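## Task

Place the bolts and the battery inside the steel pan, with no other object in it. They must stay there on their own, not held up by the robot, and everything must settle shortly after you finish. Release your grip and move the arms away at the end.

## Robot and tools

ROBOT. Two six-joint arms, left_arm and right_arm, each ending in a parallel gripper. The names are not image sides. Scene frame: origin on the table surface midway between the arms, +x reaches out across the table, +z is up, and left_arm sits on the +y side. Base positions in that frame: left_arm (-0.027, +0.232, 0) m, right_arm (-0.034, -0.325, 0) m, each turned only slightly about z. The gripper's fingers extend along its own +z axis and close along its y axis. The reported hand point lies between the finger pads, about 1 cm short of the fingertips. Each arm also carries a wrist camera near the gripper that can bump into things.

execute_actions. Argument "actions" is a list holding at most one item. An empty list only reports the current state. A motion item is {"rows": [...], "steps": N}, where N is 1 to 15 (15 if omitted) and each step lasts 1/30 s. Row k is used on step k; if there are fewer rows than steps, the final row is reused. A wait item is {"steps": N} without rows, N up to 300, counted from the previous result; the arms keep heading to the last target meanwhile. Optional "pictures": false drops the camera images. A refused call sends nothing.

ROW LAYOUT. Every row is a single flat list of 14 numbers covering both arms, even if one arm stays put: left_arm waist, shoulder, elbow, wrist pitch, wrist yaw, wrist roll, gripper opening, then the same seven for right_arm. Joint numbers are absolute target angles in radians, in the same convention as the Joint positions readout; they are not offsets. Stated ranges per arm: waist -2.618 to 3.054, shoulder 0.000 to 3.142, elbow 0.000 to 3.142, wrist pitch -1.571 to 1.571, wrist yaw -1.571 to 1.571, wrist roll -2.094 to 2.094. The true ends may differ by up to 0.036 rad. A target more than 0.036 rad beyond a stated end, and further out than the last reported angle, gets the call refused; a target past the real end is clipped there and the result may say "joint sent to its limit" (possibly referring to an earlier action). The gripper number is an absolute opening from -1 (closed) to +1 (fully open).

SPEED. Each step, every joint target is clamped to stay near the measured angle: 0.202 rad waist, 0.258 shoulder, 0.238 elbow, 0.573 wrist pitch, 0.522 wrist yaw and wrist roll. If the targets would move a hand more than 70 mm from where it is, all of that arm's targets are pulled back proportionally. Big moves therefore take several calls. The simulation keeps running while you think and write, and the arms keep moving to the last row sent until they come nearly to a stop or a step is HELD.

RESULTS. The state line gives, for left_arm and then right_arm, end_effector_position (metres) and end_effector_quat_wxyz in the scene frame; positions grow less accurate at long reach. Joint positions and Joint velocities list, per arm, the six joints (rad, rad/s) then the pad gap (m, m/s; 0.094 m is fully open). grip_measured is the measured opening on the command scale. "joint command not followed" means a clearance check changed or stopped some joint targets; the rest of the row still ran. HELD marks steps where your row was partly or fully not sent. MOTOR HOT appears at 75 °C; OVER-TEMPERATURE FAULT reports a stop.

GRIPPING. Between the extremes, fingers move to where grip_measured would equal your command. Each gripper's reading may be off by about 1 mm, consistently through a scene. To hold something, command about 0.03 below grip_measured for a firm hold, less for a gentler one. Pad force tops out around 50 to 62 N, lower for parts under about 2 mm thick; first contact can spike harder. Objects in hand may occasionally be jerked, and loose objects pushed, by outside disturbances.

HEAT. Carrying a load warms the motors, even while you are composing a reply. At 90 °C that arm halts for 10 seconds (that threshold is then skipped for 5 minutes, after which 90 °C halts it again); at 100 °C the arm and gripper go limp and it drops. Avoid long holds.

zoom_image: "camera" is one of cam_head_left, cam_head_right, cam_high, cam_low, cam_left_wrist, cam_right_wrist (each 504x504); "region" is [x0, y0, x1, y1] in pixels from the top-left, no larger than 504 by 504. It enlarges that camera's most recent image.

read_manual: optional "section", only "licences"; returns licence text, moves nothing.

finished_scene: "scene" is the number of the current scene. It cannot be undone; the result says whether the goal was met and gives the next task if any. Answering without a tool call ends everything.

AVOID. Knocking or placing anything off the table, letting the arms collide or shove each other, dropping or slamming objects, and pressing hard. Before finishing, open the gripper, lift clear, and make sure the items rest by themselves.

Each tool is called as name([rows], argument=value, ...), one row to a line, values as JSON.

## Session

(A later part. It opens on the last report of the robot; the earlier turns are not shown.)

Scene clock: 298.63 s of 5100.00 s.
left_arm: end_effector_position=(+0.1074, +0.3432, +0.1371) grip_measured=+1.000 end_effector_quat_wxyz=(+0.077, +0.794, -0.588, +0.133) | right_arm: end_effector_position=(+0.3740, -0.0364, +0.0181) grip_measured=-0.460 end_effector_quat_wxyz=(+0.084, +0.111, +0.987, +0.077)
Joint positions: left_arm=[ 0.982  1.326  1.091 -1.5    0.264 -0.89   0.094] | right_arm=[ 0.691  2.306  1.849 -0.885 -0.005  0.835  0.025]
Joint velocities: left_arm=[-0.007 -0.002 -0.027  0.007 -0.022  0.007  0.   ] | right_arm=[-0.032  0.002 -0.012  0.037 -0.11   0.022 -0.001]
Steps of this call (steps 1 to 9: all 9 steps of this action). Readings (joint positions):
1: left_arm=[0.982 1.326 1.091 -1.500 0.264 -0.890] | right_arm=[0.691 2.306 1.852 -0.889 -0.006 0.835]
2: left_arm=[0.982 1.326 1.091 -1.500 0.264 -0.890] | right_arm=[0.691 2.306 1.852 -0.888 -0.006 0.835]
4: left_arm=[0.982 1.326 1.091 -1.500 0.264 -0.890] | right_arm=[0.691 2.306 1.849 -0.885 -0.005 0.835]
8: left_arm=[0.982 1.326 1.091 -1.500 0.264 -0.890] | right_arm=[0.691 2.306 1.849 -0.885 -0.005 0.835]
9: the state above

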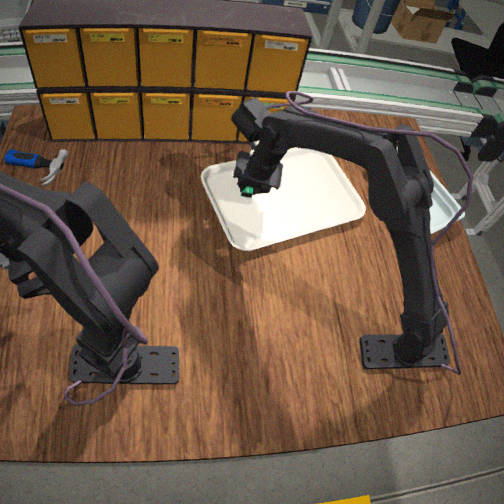

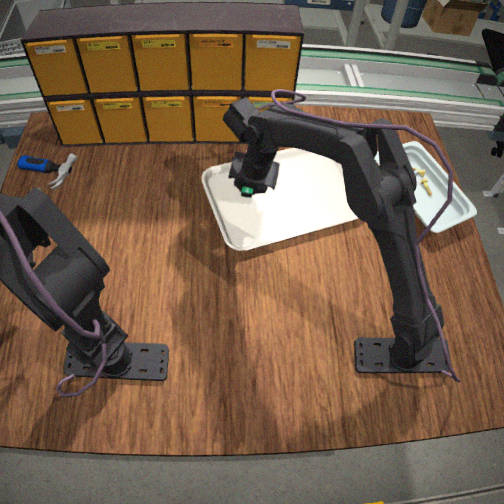

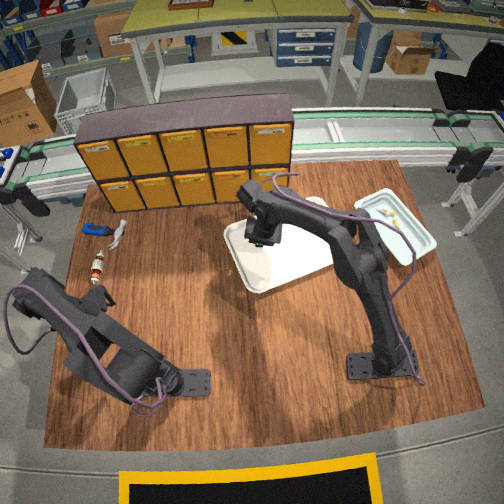

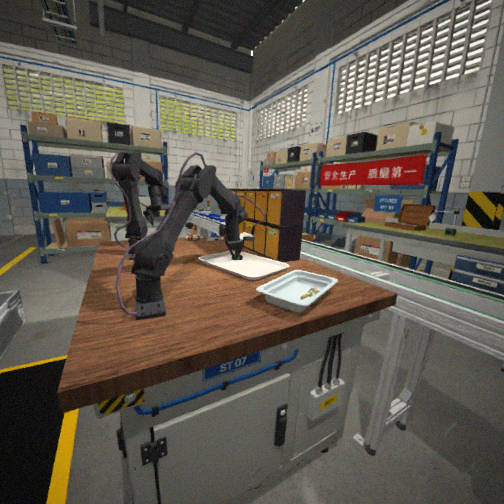

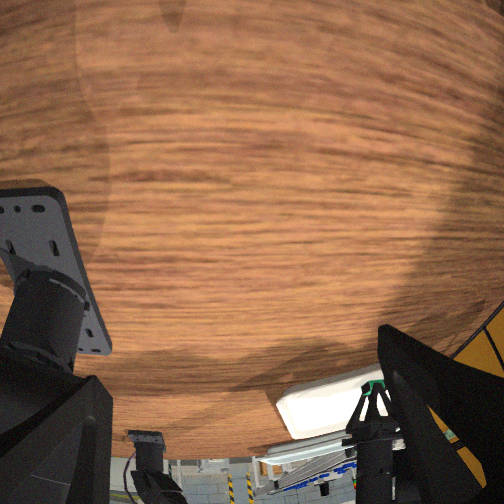

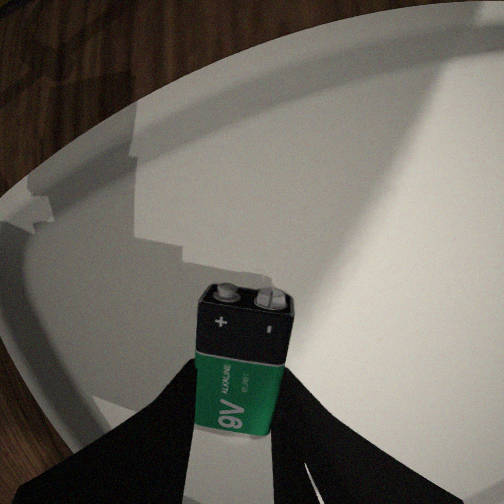

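execute_actions([
  {"rows":[[0.982,1.326,1.091,-1.5,0.264,-0.89,1,0.685,2.19,2.09,-1.25,0,0.7,-0.5]],"steps":11},
], pictures=false)

execute_actions([
  {"rows":[[0.982,1.326,1.091,-1.5,0.264,-0.89,1,-0.22,2.13,2.03,-1.38,0,-0.7,-0.5]]},
], pictures=false)

execute_actions([
  {"rows":[[0.982,1.326,1.091,-1.5,0.264,-0.89,1,-0.22,2.13,1.96,-1.35,0,-0.7,-0.5]]},
])

Scene clock: 305.20 s of 5100.00 s.
left_arm: end_effector_position=(+0.1074, +0.3432, +0.1371) grip_measured=+1.000 end_effector_quat_wxyz=(+0.077, +0.794, -0.588, +0.133) | right_arm: end_effector_position=(+0.3678, -0.0408, +0.1349) grip_measured=-0.460 end_effector_quat_wxyz=(+0.113, +0.055, +0.988, +0.093)
Joint positions: left_arm=[ 0.982  1.326  1.091 -1.5    0.264 -0.89   0.094] | right_arm=[ 0.691  2.177  2.085 -1.185 -0.005  0.723  0.025]
Joint velocities: left_arm=[ 0.007  0.017 -0.002 -0.007  0.007 -0.066  0.   ] | right_arm=[-0.022 -0.198  0.081 -0.183 -0.051 -0.139 -0.   ]
Steps of this call (steps 1 to 15: the robot went on to your last target; steps 16 to 90: nothing new was sent; then 3.20 s passed at rest; steps 91 to 101: all 11 steps of this action). Readings (joint positions):
91: left_arm=[0.982 1.326 1.091 -1.500 0.264 -0.890] | right_arm=[0.691 2.306 1.871 -0.917 -0.005 0.824]
92: left_arm=[0.982 1.326 1.091 -1.500 0.264 -0.890] | right_arm=[0.691 2.308 1.903 -0.969 -0.005 0.809]
94: left_arm=[0.982 1.326 1.091 -1.500 0.264 -0.890] | right_arm=[0.691 2.293 1.969 -1.047 -0.005 0.782]
98: left_arm=[0.982 1.326 1.091 -1.500 0.264 -0.890] | right_arm=[0.691 2.218 2.063 -1.149 -0.005 0.739]
101: the state above

Scene clock: 305.70 s of 5100.00 s.
left_arm: end_effector_position=(+0.1074, +0.3432, +0.1371) grip_measured=+1.000 end_effector_quat_wxyz=(+0.077, +0.794, -0.588, +0.133) | right_arm: end_effector_position=(+0.4125, -0.3378, +0.1224) grip_measured=-0.460 end_effector_quat_wxyz=(+0.061, -0.153, +0.986, -0.006)
Joint positions: left_arm=[ 0.982  1.326  1.091 -1.5    0.264 -0.89   0.094] | right_arm=[ 0.043  2.158  2.039 -1.33  -0.012 -0.343  0.025]
Joint velocities: left_arm=[-0.007  0.002  0.002 -0.051 -0.066 -0.007  0.   ] | right_arm=[-1.546  0.002 -0.002 -0.022 -0.022 -1.766 -0.   ]
Steps of this call (steps 1 to 15: all 15 steps of this action). Readings (joint positions):
1: left_arm=[0.982 1.326 1.091 -1.500 0.264 -0.890] | right_arm=[0.681 2.169 2.084 -1.196 -0.010 0.672]
2: left_arm=[0.982 1.326 1.091 -1.500 0.264 -0.890] | right_arm=[0.666 2.163 2.077 -1.214 -0.016 0.602]
4: left_arm=[0.982 1.326 1.091 -1.500 0.264 -0.890] | right_arm=[0.604 2.158 2.062 -1.253 -0.019 0.463]
8: left_arm=[0.982 1.326 1.091 -1.500 0.264 -0.890] | right_arm=[0.421 2.158 2.041 -1.302 -0.018 0.171]
15: the state above

Scene clock: 306.20 s of 5100.00 s.
left_arm: end_effector_position=(+0.1074, +0.3432, +0.1371) grip_measured=+1.000 end_effector_quat_wxyz=(+0.077, +0.794, -0.588, +0.133) | right_arm: end_effector_position=(+0.3741, -0.4515, +0.1035) grip_measured=-0.460 end_effector_quat_wxyz=(+0.016, -0.189, +0.982, -0.015)
Joint positions: left_arm=[ 0.982  1.326  1.091 -1.5    0.264 -0.89   0.094] | right_arm=[-0.22   2.152  1.962 -1.338  0.011 -0.68   0.025]
Joint velocities: left_arm=[-0.002 -0.007 -0.002  0.037 -0.007 -0.037  0.   ] | right_arm=[ 0.164  0.022  0.007 -0.022 -0.081 -0.022  0.001]
Steps of this call (steps 1 to 15: all 15 steps of this action). Readings (joint positions):
1: left_arm=[0.982 1.326 1.091 -1.500 0.264 -0.890] | right_arm=[-0.012 2.156 2.030 -1.326 -0.011 -0.397]
2: left_arm=[0.982 1.326 1.091 -1.500 0.264 -0.890] | right_arm=[-0.068 2.153 2.017 -1.323 -0.010 -0.442]
4: left_arm=[0.982 1.326 1.091 -1.500 0.264 -0.890] | right_arm=[-0.174 2.152 1.988 -1.323 -0.005 -0.530]
8: left_arm=[0.982 1.326 1.091 -1.500 0.264 -0.890] | right_arm=[-0.281 2.152 1.962 -1.335 0.017 -0.625]
15: the state above

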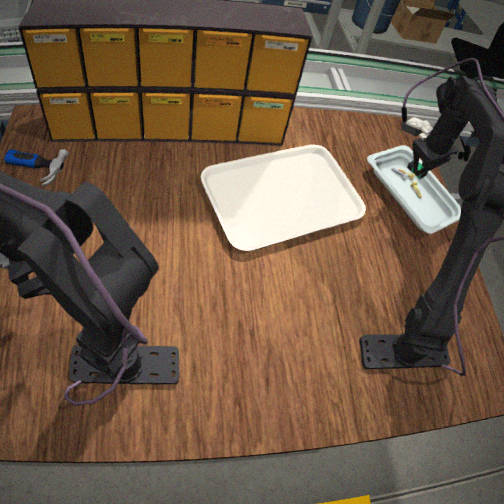

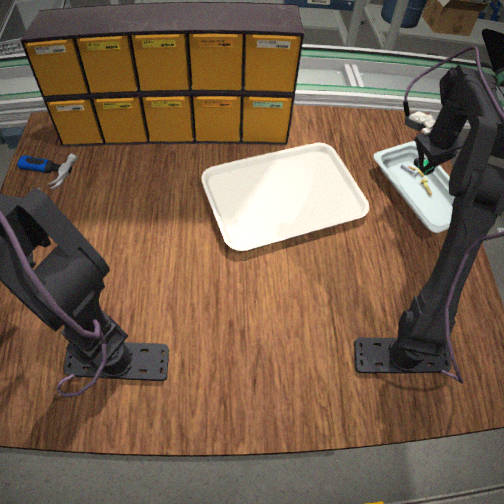

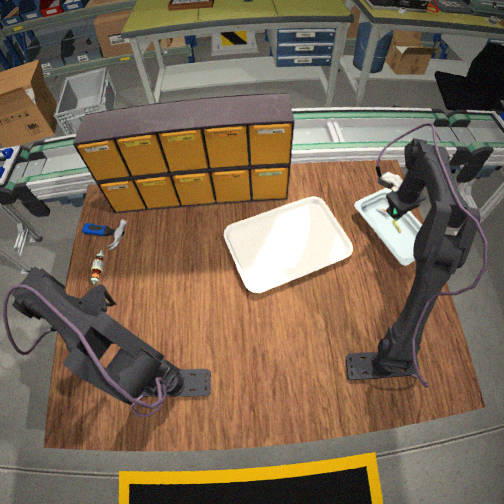

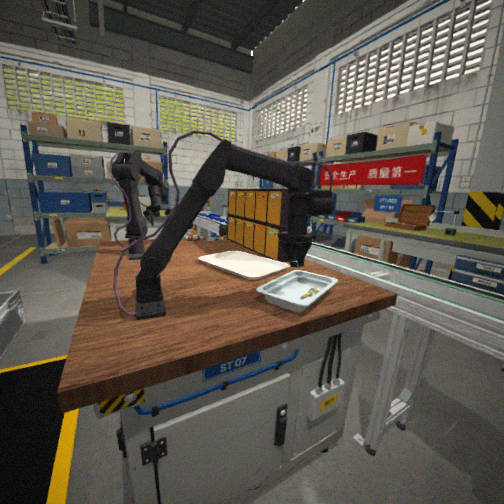

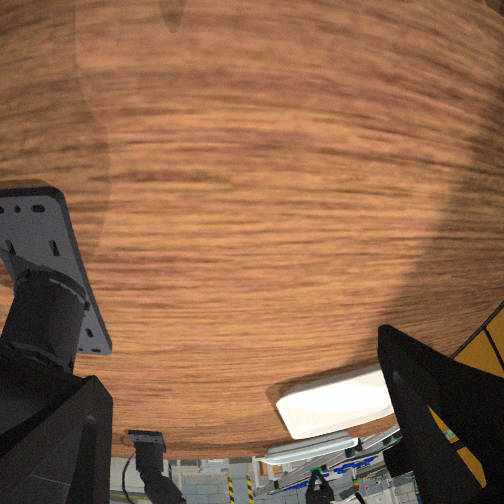

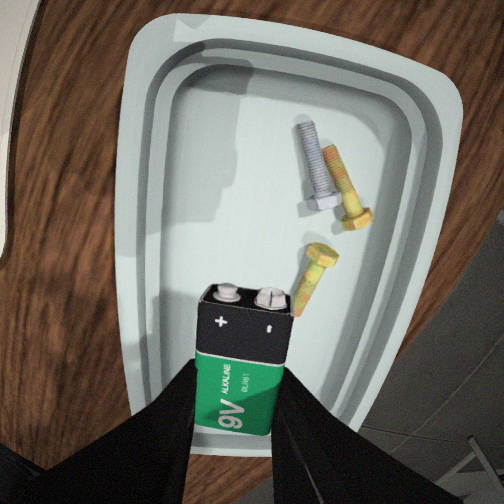

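execute_actions([
  {"rows":[[0.982,1.326,1.091,-1.5,0.264,-0.89,1,-0.145,2.165,1.96,-1.28,0,-0.65,-0.5]],"steps":10},
], pictures=false)

execute_actions([
  {"rows":[[0.982,1.326,1.091,-1.5,0.264,-0.89,1,-0.145,2.175,1.78,-1.06,0,-0.65,-0.5]]},
])

Scene clock: 314.87 s of 5100.00 s.
left_arm: end_effector_position=(+0.1074, +0.3432, +0.1371) grip_measured=+1.000 end_effector_quat_wxyz=(+0.077, +0.794, -0.588, +0.133) | right_arm: end_effector_position=(+0.3939, -0.4188, +0.0993) grip_measured=-0.460 end_effector_quat_wxyz=(+0.033, -0.220, +0.975, -0.018)
Joint positions: left_arm=[ 0.982  1.326  1.091 -1.5    0.264 -0.89   0.094] | right_arm=[-0.137  2.164  1.962 -1.293  0.006 -0.661  0.025]
Joint velocities: left_arm=[-0.007 -0.007 -0.007 -0.007 -0.007 -0.022  0.   ] | right_arm=[-0.007 -0.002  0.007  0.095  0.007  0.051 -0.   ]
Steps of this call (steps 1 to 30: the robot went on to your last target; steps 31 to 90: nothing new was sent; then 5.33 s passed at rest; steps 91 to 100: all 10 steps of this action). Readings (joint positions):
91: left_arm=[0.982 1.326 1.091 -1.500 0.264 -0.890] | right_arm=[-0.210 2.152 1.962 -1.335 0.009 -0.688]
92: left_arm=[0.982 1.326 1.091 -1.500 0.264 -0.890] | right_arm=[-0.203 2.153 1.962 -1.327 0.010 -0.682]
94: left_arm=[0.982 1.326 1.091 -1.500 0.264 -0.890] | right_arm=[-0.178 2.156 1.962 -1.311 0.010 -0.672]
98: left_arm=[0.982 1.326 1.091 -1.500 0.264 -0.890] | right_arm=[-0.140 2.163 1.962 -1.297 0.007 -0.663]
100: the state above

Scene clock: 315.37 s of 5100.00 s.
left_arm: end_effector_position=(+0.1074, +0.3432, +0.1371) grip_measured=+1.000 end_effector_quat_wxyz=(+0.077, +0.794, -0.588, +0.133) | right_arm: end_effector_position=(+0.3957, -0.4202, +0.0387) grip_measured=-0.460 end_effector_quat_wxyz=(+0.030, -0.217, +0.976, -0.018)
Joint positions: left_arm=[ 0.982  1.326  1.091 -1.5    0.264 -0.89   0.094] | right_arm=[-0.139  2.197  1.774 -1.077  0.007 -0.656  0.025]
Joint velocities: left_arm=[-0.007 -0.002 -0.027 -0.037  0.037  0.007  0.   ] | right_arm=[-0.002 -0.007  0.007  0.007  0.037 -0.022 -0.   ]
Steps of this call (steps 1 to 15: all 15 steps of this action). Readings (joint positions):
1: left_arm=[0.982 1.326 1.091 -1.500 0.264 -0.890] | right_arm=[-0.138 2.158 1.932 -1.258 0.006 -0.660]
2: left_arm=[0.982 1.326 1.091 -1.500 0.264 -0.890] | right_arm=[-0.138 2.147 1.885 -1.208 0.006 -0.659]
4: left_arm=[0.982 1.326 1.091 -1.500 0.264 -0.890] | right_arm=[-0.138 2.155 1.820 -1.159 0.006 -0.658]
8: left_arm=[0.982 1.326 1.091 -1.500 0.264 -0.890] | right_arm=[-0.138 2.197 1.775 -1.113 0.007 -0.656]
15: the state above

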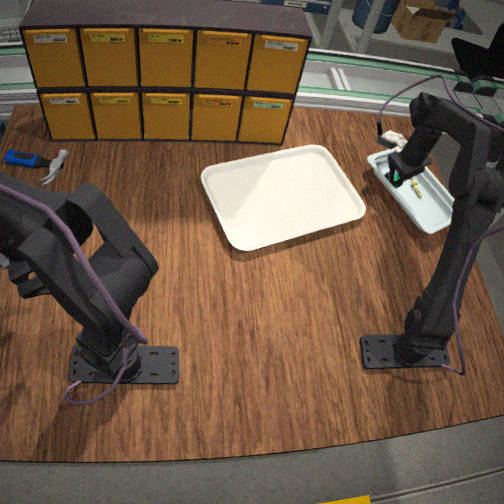

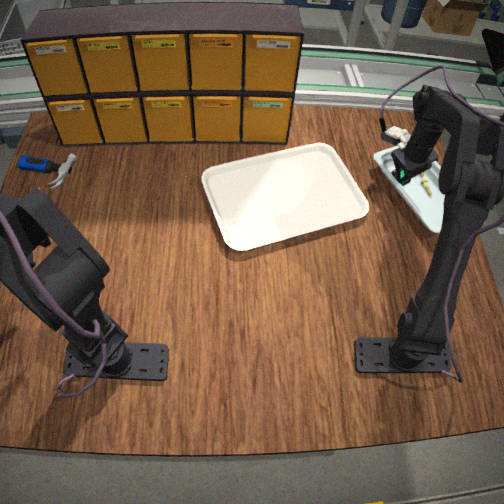

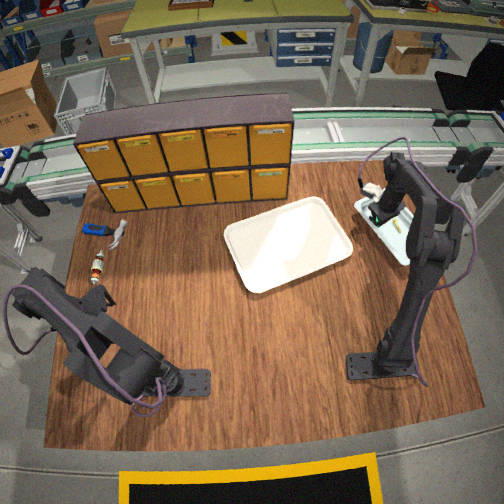

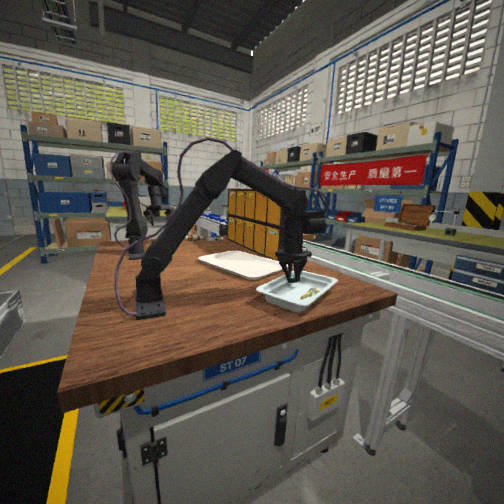

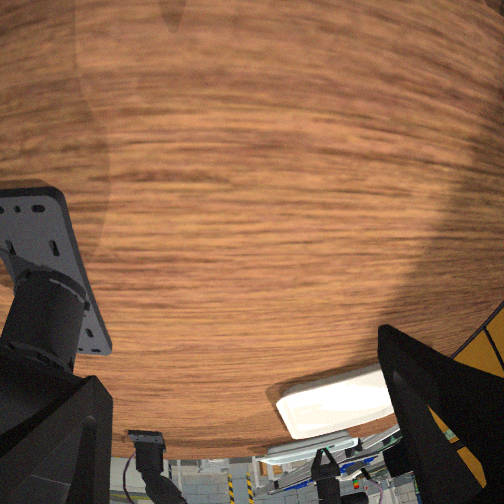

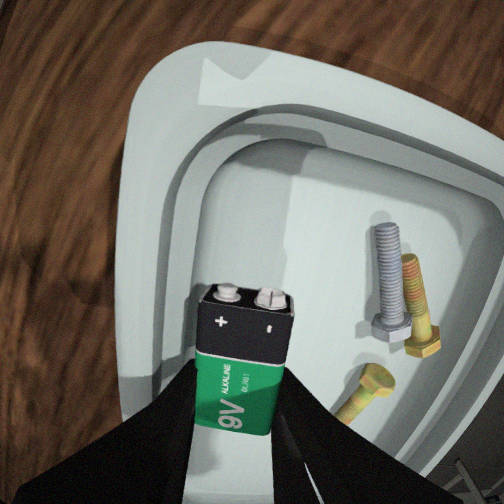

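execute_actions([
  {"rows":[[0.982,1.326,1.091,-1.5,0.264,-0.89,1,-0.175,2.175,1.765,-1.05,0,-0.65,-0.5]],"steps":9},
], pictures=false)

execute_actions([
  {"rows":[[0.982,1.326,1.091,-1.5,0.264,-0.89,1,-0.175,2.175,1.765,-1.05,0,-0.65,-0.2]],"steps":6},
], pictures=false)

execute_actions([
  {"rows":[[0.982,1.326,1.091,-1.5,0.264,-0.89,1,-0.175,2.1,2.03,-1.38,0,-0.65,-0.2]],"steps":12},
], pictures=false)

execute_actions([
  {"rows":[[0.982,1.326,1.091,-1.5,0.264,-0.89,1,-0.3,1.7,1.75,-1.4,0,-0.65,0.5]]},
])

Scene clock: 323.53 s of 5100.00 s.
left_arm: end_effector_position=(+0.1074, +0.3432, +0.1371) grip_measured=+1.000 end_effector_quat_wxyz=(+0.077, +0.794, -0.588, +0.133) | right_arm: end_effector_position=(+0.3961, -0.4356, +0.0390) grip_measured=-0.460 end_effector_quat_wxyz=(+0.037, -0.200, +0.979, -0.022)
Joint positions: left_arm=[ 0.982  1.326  1.091 -1.5    0.264 -0.89   0.094] | right_arm=[-0.173  2.197  1.774 -1.061  0.006 -0.656  0.025]
Joint velocities: left_arm=[-0.012 -0.007 -0.027 -0.022  0.066 -0.051  0.   ] | right_arm=[-0.007 -0.002  0.002 -0.066 -0.022 -0.022 -0.002]
Steps of this call (steps 1 to 15: the robot went on to your last target; steps 16 to 90: nothing new was sent; then 4.87 s passed at rest; steps 91 to 99: all 9 steps of this action). Readings (joint positions):
91: left_arm=[0.982 1.326 1.091 -1.500 0.264 -0.890] | right_arm=[-0.141 2.197 1.774 -1.069 0.007 -0.656]
92: left_arm=[0.982 1.326 1.091 -1.500 0.264 -0.890] | right_arm=[-0.144 2.197 1.774 -1.067 0.006 -0.656]
94: left_arm=[0.982 1.326 1.091 -1.500 0.264 -0.890] | right_arm=[-0.154 2.197 1.774 -1.064 0.006 -0.656]
98: left_arm=[0.982 1.326 1.091 -1.500 0.264 -0.890] | right_arm=[-0.171 2.197 1.774 -1.061 0.006 -0.656]
99: the state above

Scene clock: 323.73 s of 5100.00 s.
left_arm: end_effector_position=(+0.1074, +0.3432, +0.1371) grip_measured=+1.000 end_effector_quat_wxyz=(+0.077, +0.794, -0.588, +0.133) | right_arm: end_effector_position=(+0.3965, -0.4358, +0.0390) grip_measured=-0.203 end_effector_quat_wxyz=(+0.038, -0.200, +0.979, -0.022)
Joint positions: left_arm=[ 0.982  1.326  1.091 -1.5    0.264 -0.89   0.094] | right_arm=[-0.173  2.197  1.774 -1.059  0.006 -0.656  0.037]
Joint velocities: left_arm=[-0.012  0.017 -0.012 -0.051 -0.037 -0.007  0.   ] | right_arm=[-0.007 -0.007  0.002  0.022 -0.007 -0.051  0.001]
Steps of this call (steps 1 to 6: all 6 steps of this action). Readings (joint positions):
1: left_arm=[0.982 1.326 1.091 -1.500 0.264 -0.890] | right_arm=[-0.173 2.197 1.774 -1.060 0.006 -0.656]
2: left_arm=[0.982 1.326 1.091 -1.500 0.264 -0.890] | right_arm=[-0.173 2.197 1.774 -1.060 0.006 -0.656]
4: left_arm=[0.982 1.326 1.091 -1.500 0.264 -0.890] | right_arm=[-0.173 2.197 1.774 -1.059 0.006 -0.656]
6: the state above

Scene clock: 324.13 s of 5100.00 s.
left_arm: end_effector_position=(+0.1074, +0.3432, +0.1371) grip_measured=+1.000 end_effector_quat_wxyz=(+0.077, +0.794, -0.588, +0.133) | right_arm: end_effector_position=(+0.3950, -0.4355, +0.1522) grip_measured=-0.203 end_effector_quat_wxyz=(+0.083, -0.199, +0.975, -0.044)
Joint positions: left_arm=[ 0.982  1.326  1.091 -1.5    0.264 -0.89   0.094] | right_arm=[-0.173  2.081  2.029 -1.33   0.006 -0.656  0.037]
Joint velocities: left_arm=[-0.012  0.007  0.007 -0.095  0.066  0.022  0.   ] | right_arm=[-0.002 -0.012  0.007 -0.33  -0.037 -0.037  0.   ]
Steps of this call (steps 1 to 12: all 12 steps of this action). Readings (joint positions):
1: left_arm=[0.982 1.326 1.091 -1.500 0.264 -0.890] | right_arm=[-0.173 2.198 1.797 -1.091 0.006 -0.656]
2: left_arm=[0.982 1.326 1.091 -1.500 0.264 -0.890] | right_arm=[-0.173 2.202 1.835 -1.140 0.006 -0.656]
4: left_arm=[0.982 1.326 1.091 -1.500 0.264 -0.890] | right_arm=[-0.173 2.189 1.916 -1.208 0.006 -0.656]
8: left_arm=[0.982 1.326 1.091 -1.500 0.264 -0.890] | right_arm=[-0.173 2.113 2.013 -1.288 0.006 -0.656]
12: the state above

Scene clock: 324.63 s of 5100.00 s.
left_arm: end_effector_position=(+0.1074, +0.3432, +0.1371) grip_measured=+1.000 end_effector_quat_wxyz=(+0.077, +0.794, -0.588, +0.133) | right_arm: end_effector_position=(+0.2913, -0.4576, +0.2165) grip_measured=+0.497 end_effector_quat_wxyz=(+0.106, -0.132, +0.984, -0.064)
Joint positions: left_arm=[ 0.982  1.326  1.091 -1.5    0.264 -0.89   0.094] | right_arm=[-0.309  1.686  1.754 -1.391  0.005 -0.656  0.07 ]
Joint velocities: left_arm=[-0.012  0.007 -0.007 -0.051  0.022 -0.007  0.   ] | right_arm=[-0.002  0.159 -0.012  0.007 -0.051  0.037 -0.   ]
Steps of this call (steps 1 to 15: all 15 steps of this action). Readings (joint positions):
1: left_arm=[0.982 1.326 1.091 -1.500 0.264 -0.890] | right_arm=[-0.179 2.058 1.992 -1.315 0.003 -0.656]
2: left_arm=[0.982 1.326 1.091 -1.500 0.264 -0.890] | right_arm=[-0.191 2.017 1.921 -1.307 0.000 -0.656]
4: left_arm=[0.982 1.326 1.091 -1.500 0.264 -0.890] | right_arm=[-0.233 1.923 1.811 -1.342 -0.000 -0.656]
8: left_arm=[0.982 1.326 1.091 -1.500 0.264 -0.890] | right_arm=[-0.308 1.741 1.754 -1.383 0.004 -0.656]
15: the state above

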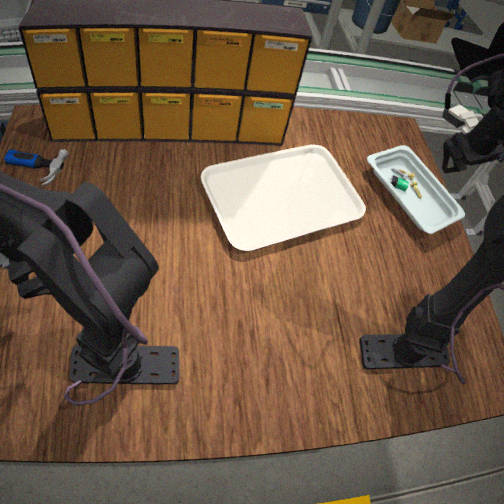

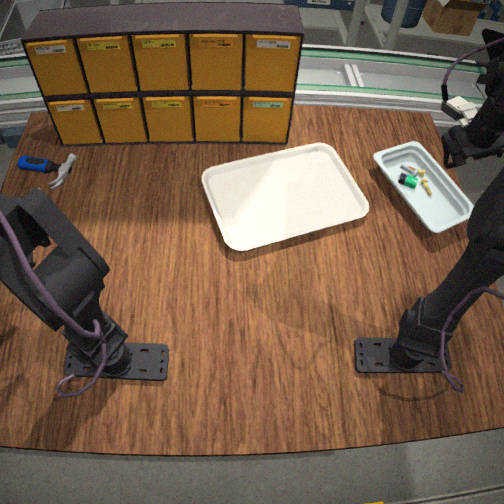

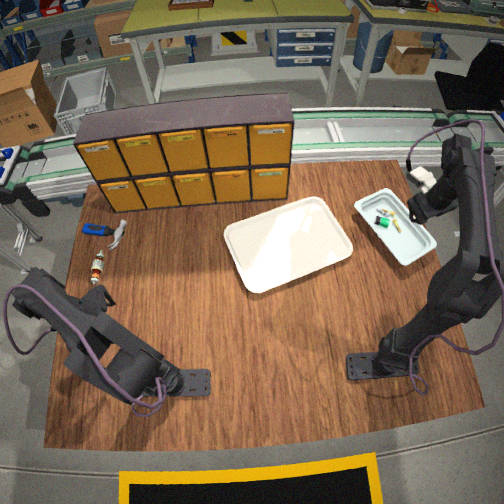

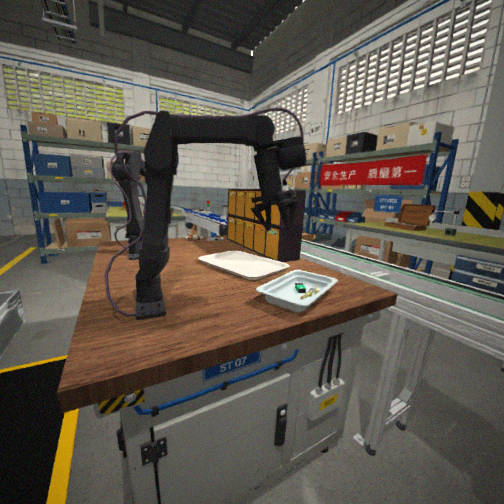

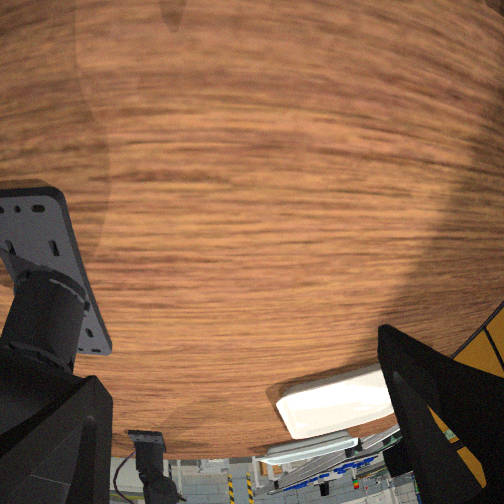

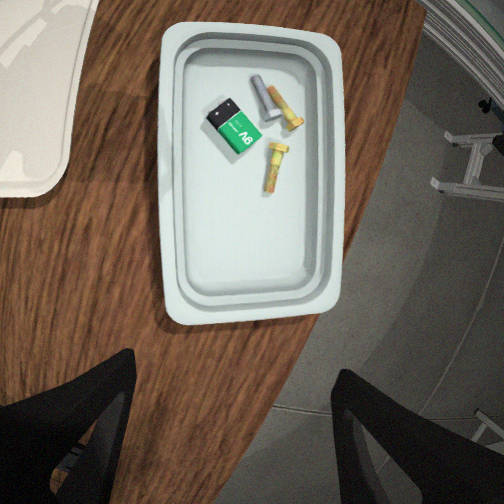

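zoom_image(camera="cam_high", region=[60,200,160,300])

Region (60, 200, 160, 300) of cam_high's 504x504 image, scaled by 5.040, with more detail than that image has.

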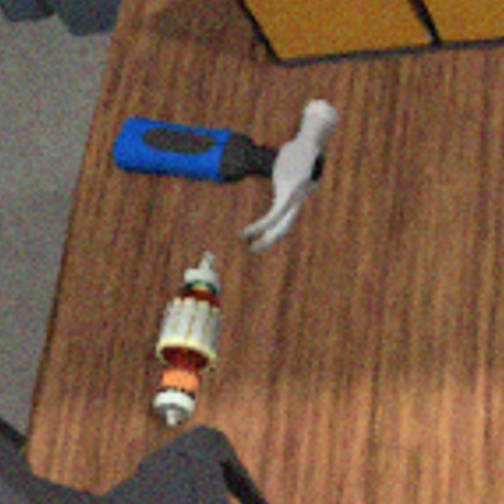

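finished_scene(scene=1)

The scene is finished: the task was done.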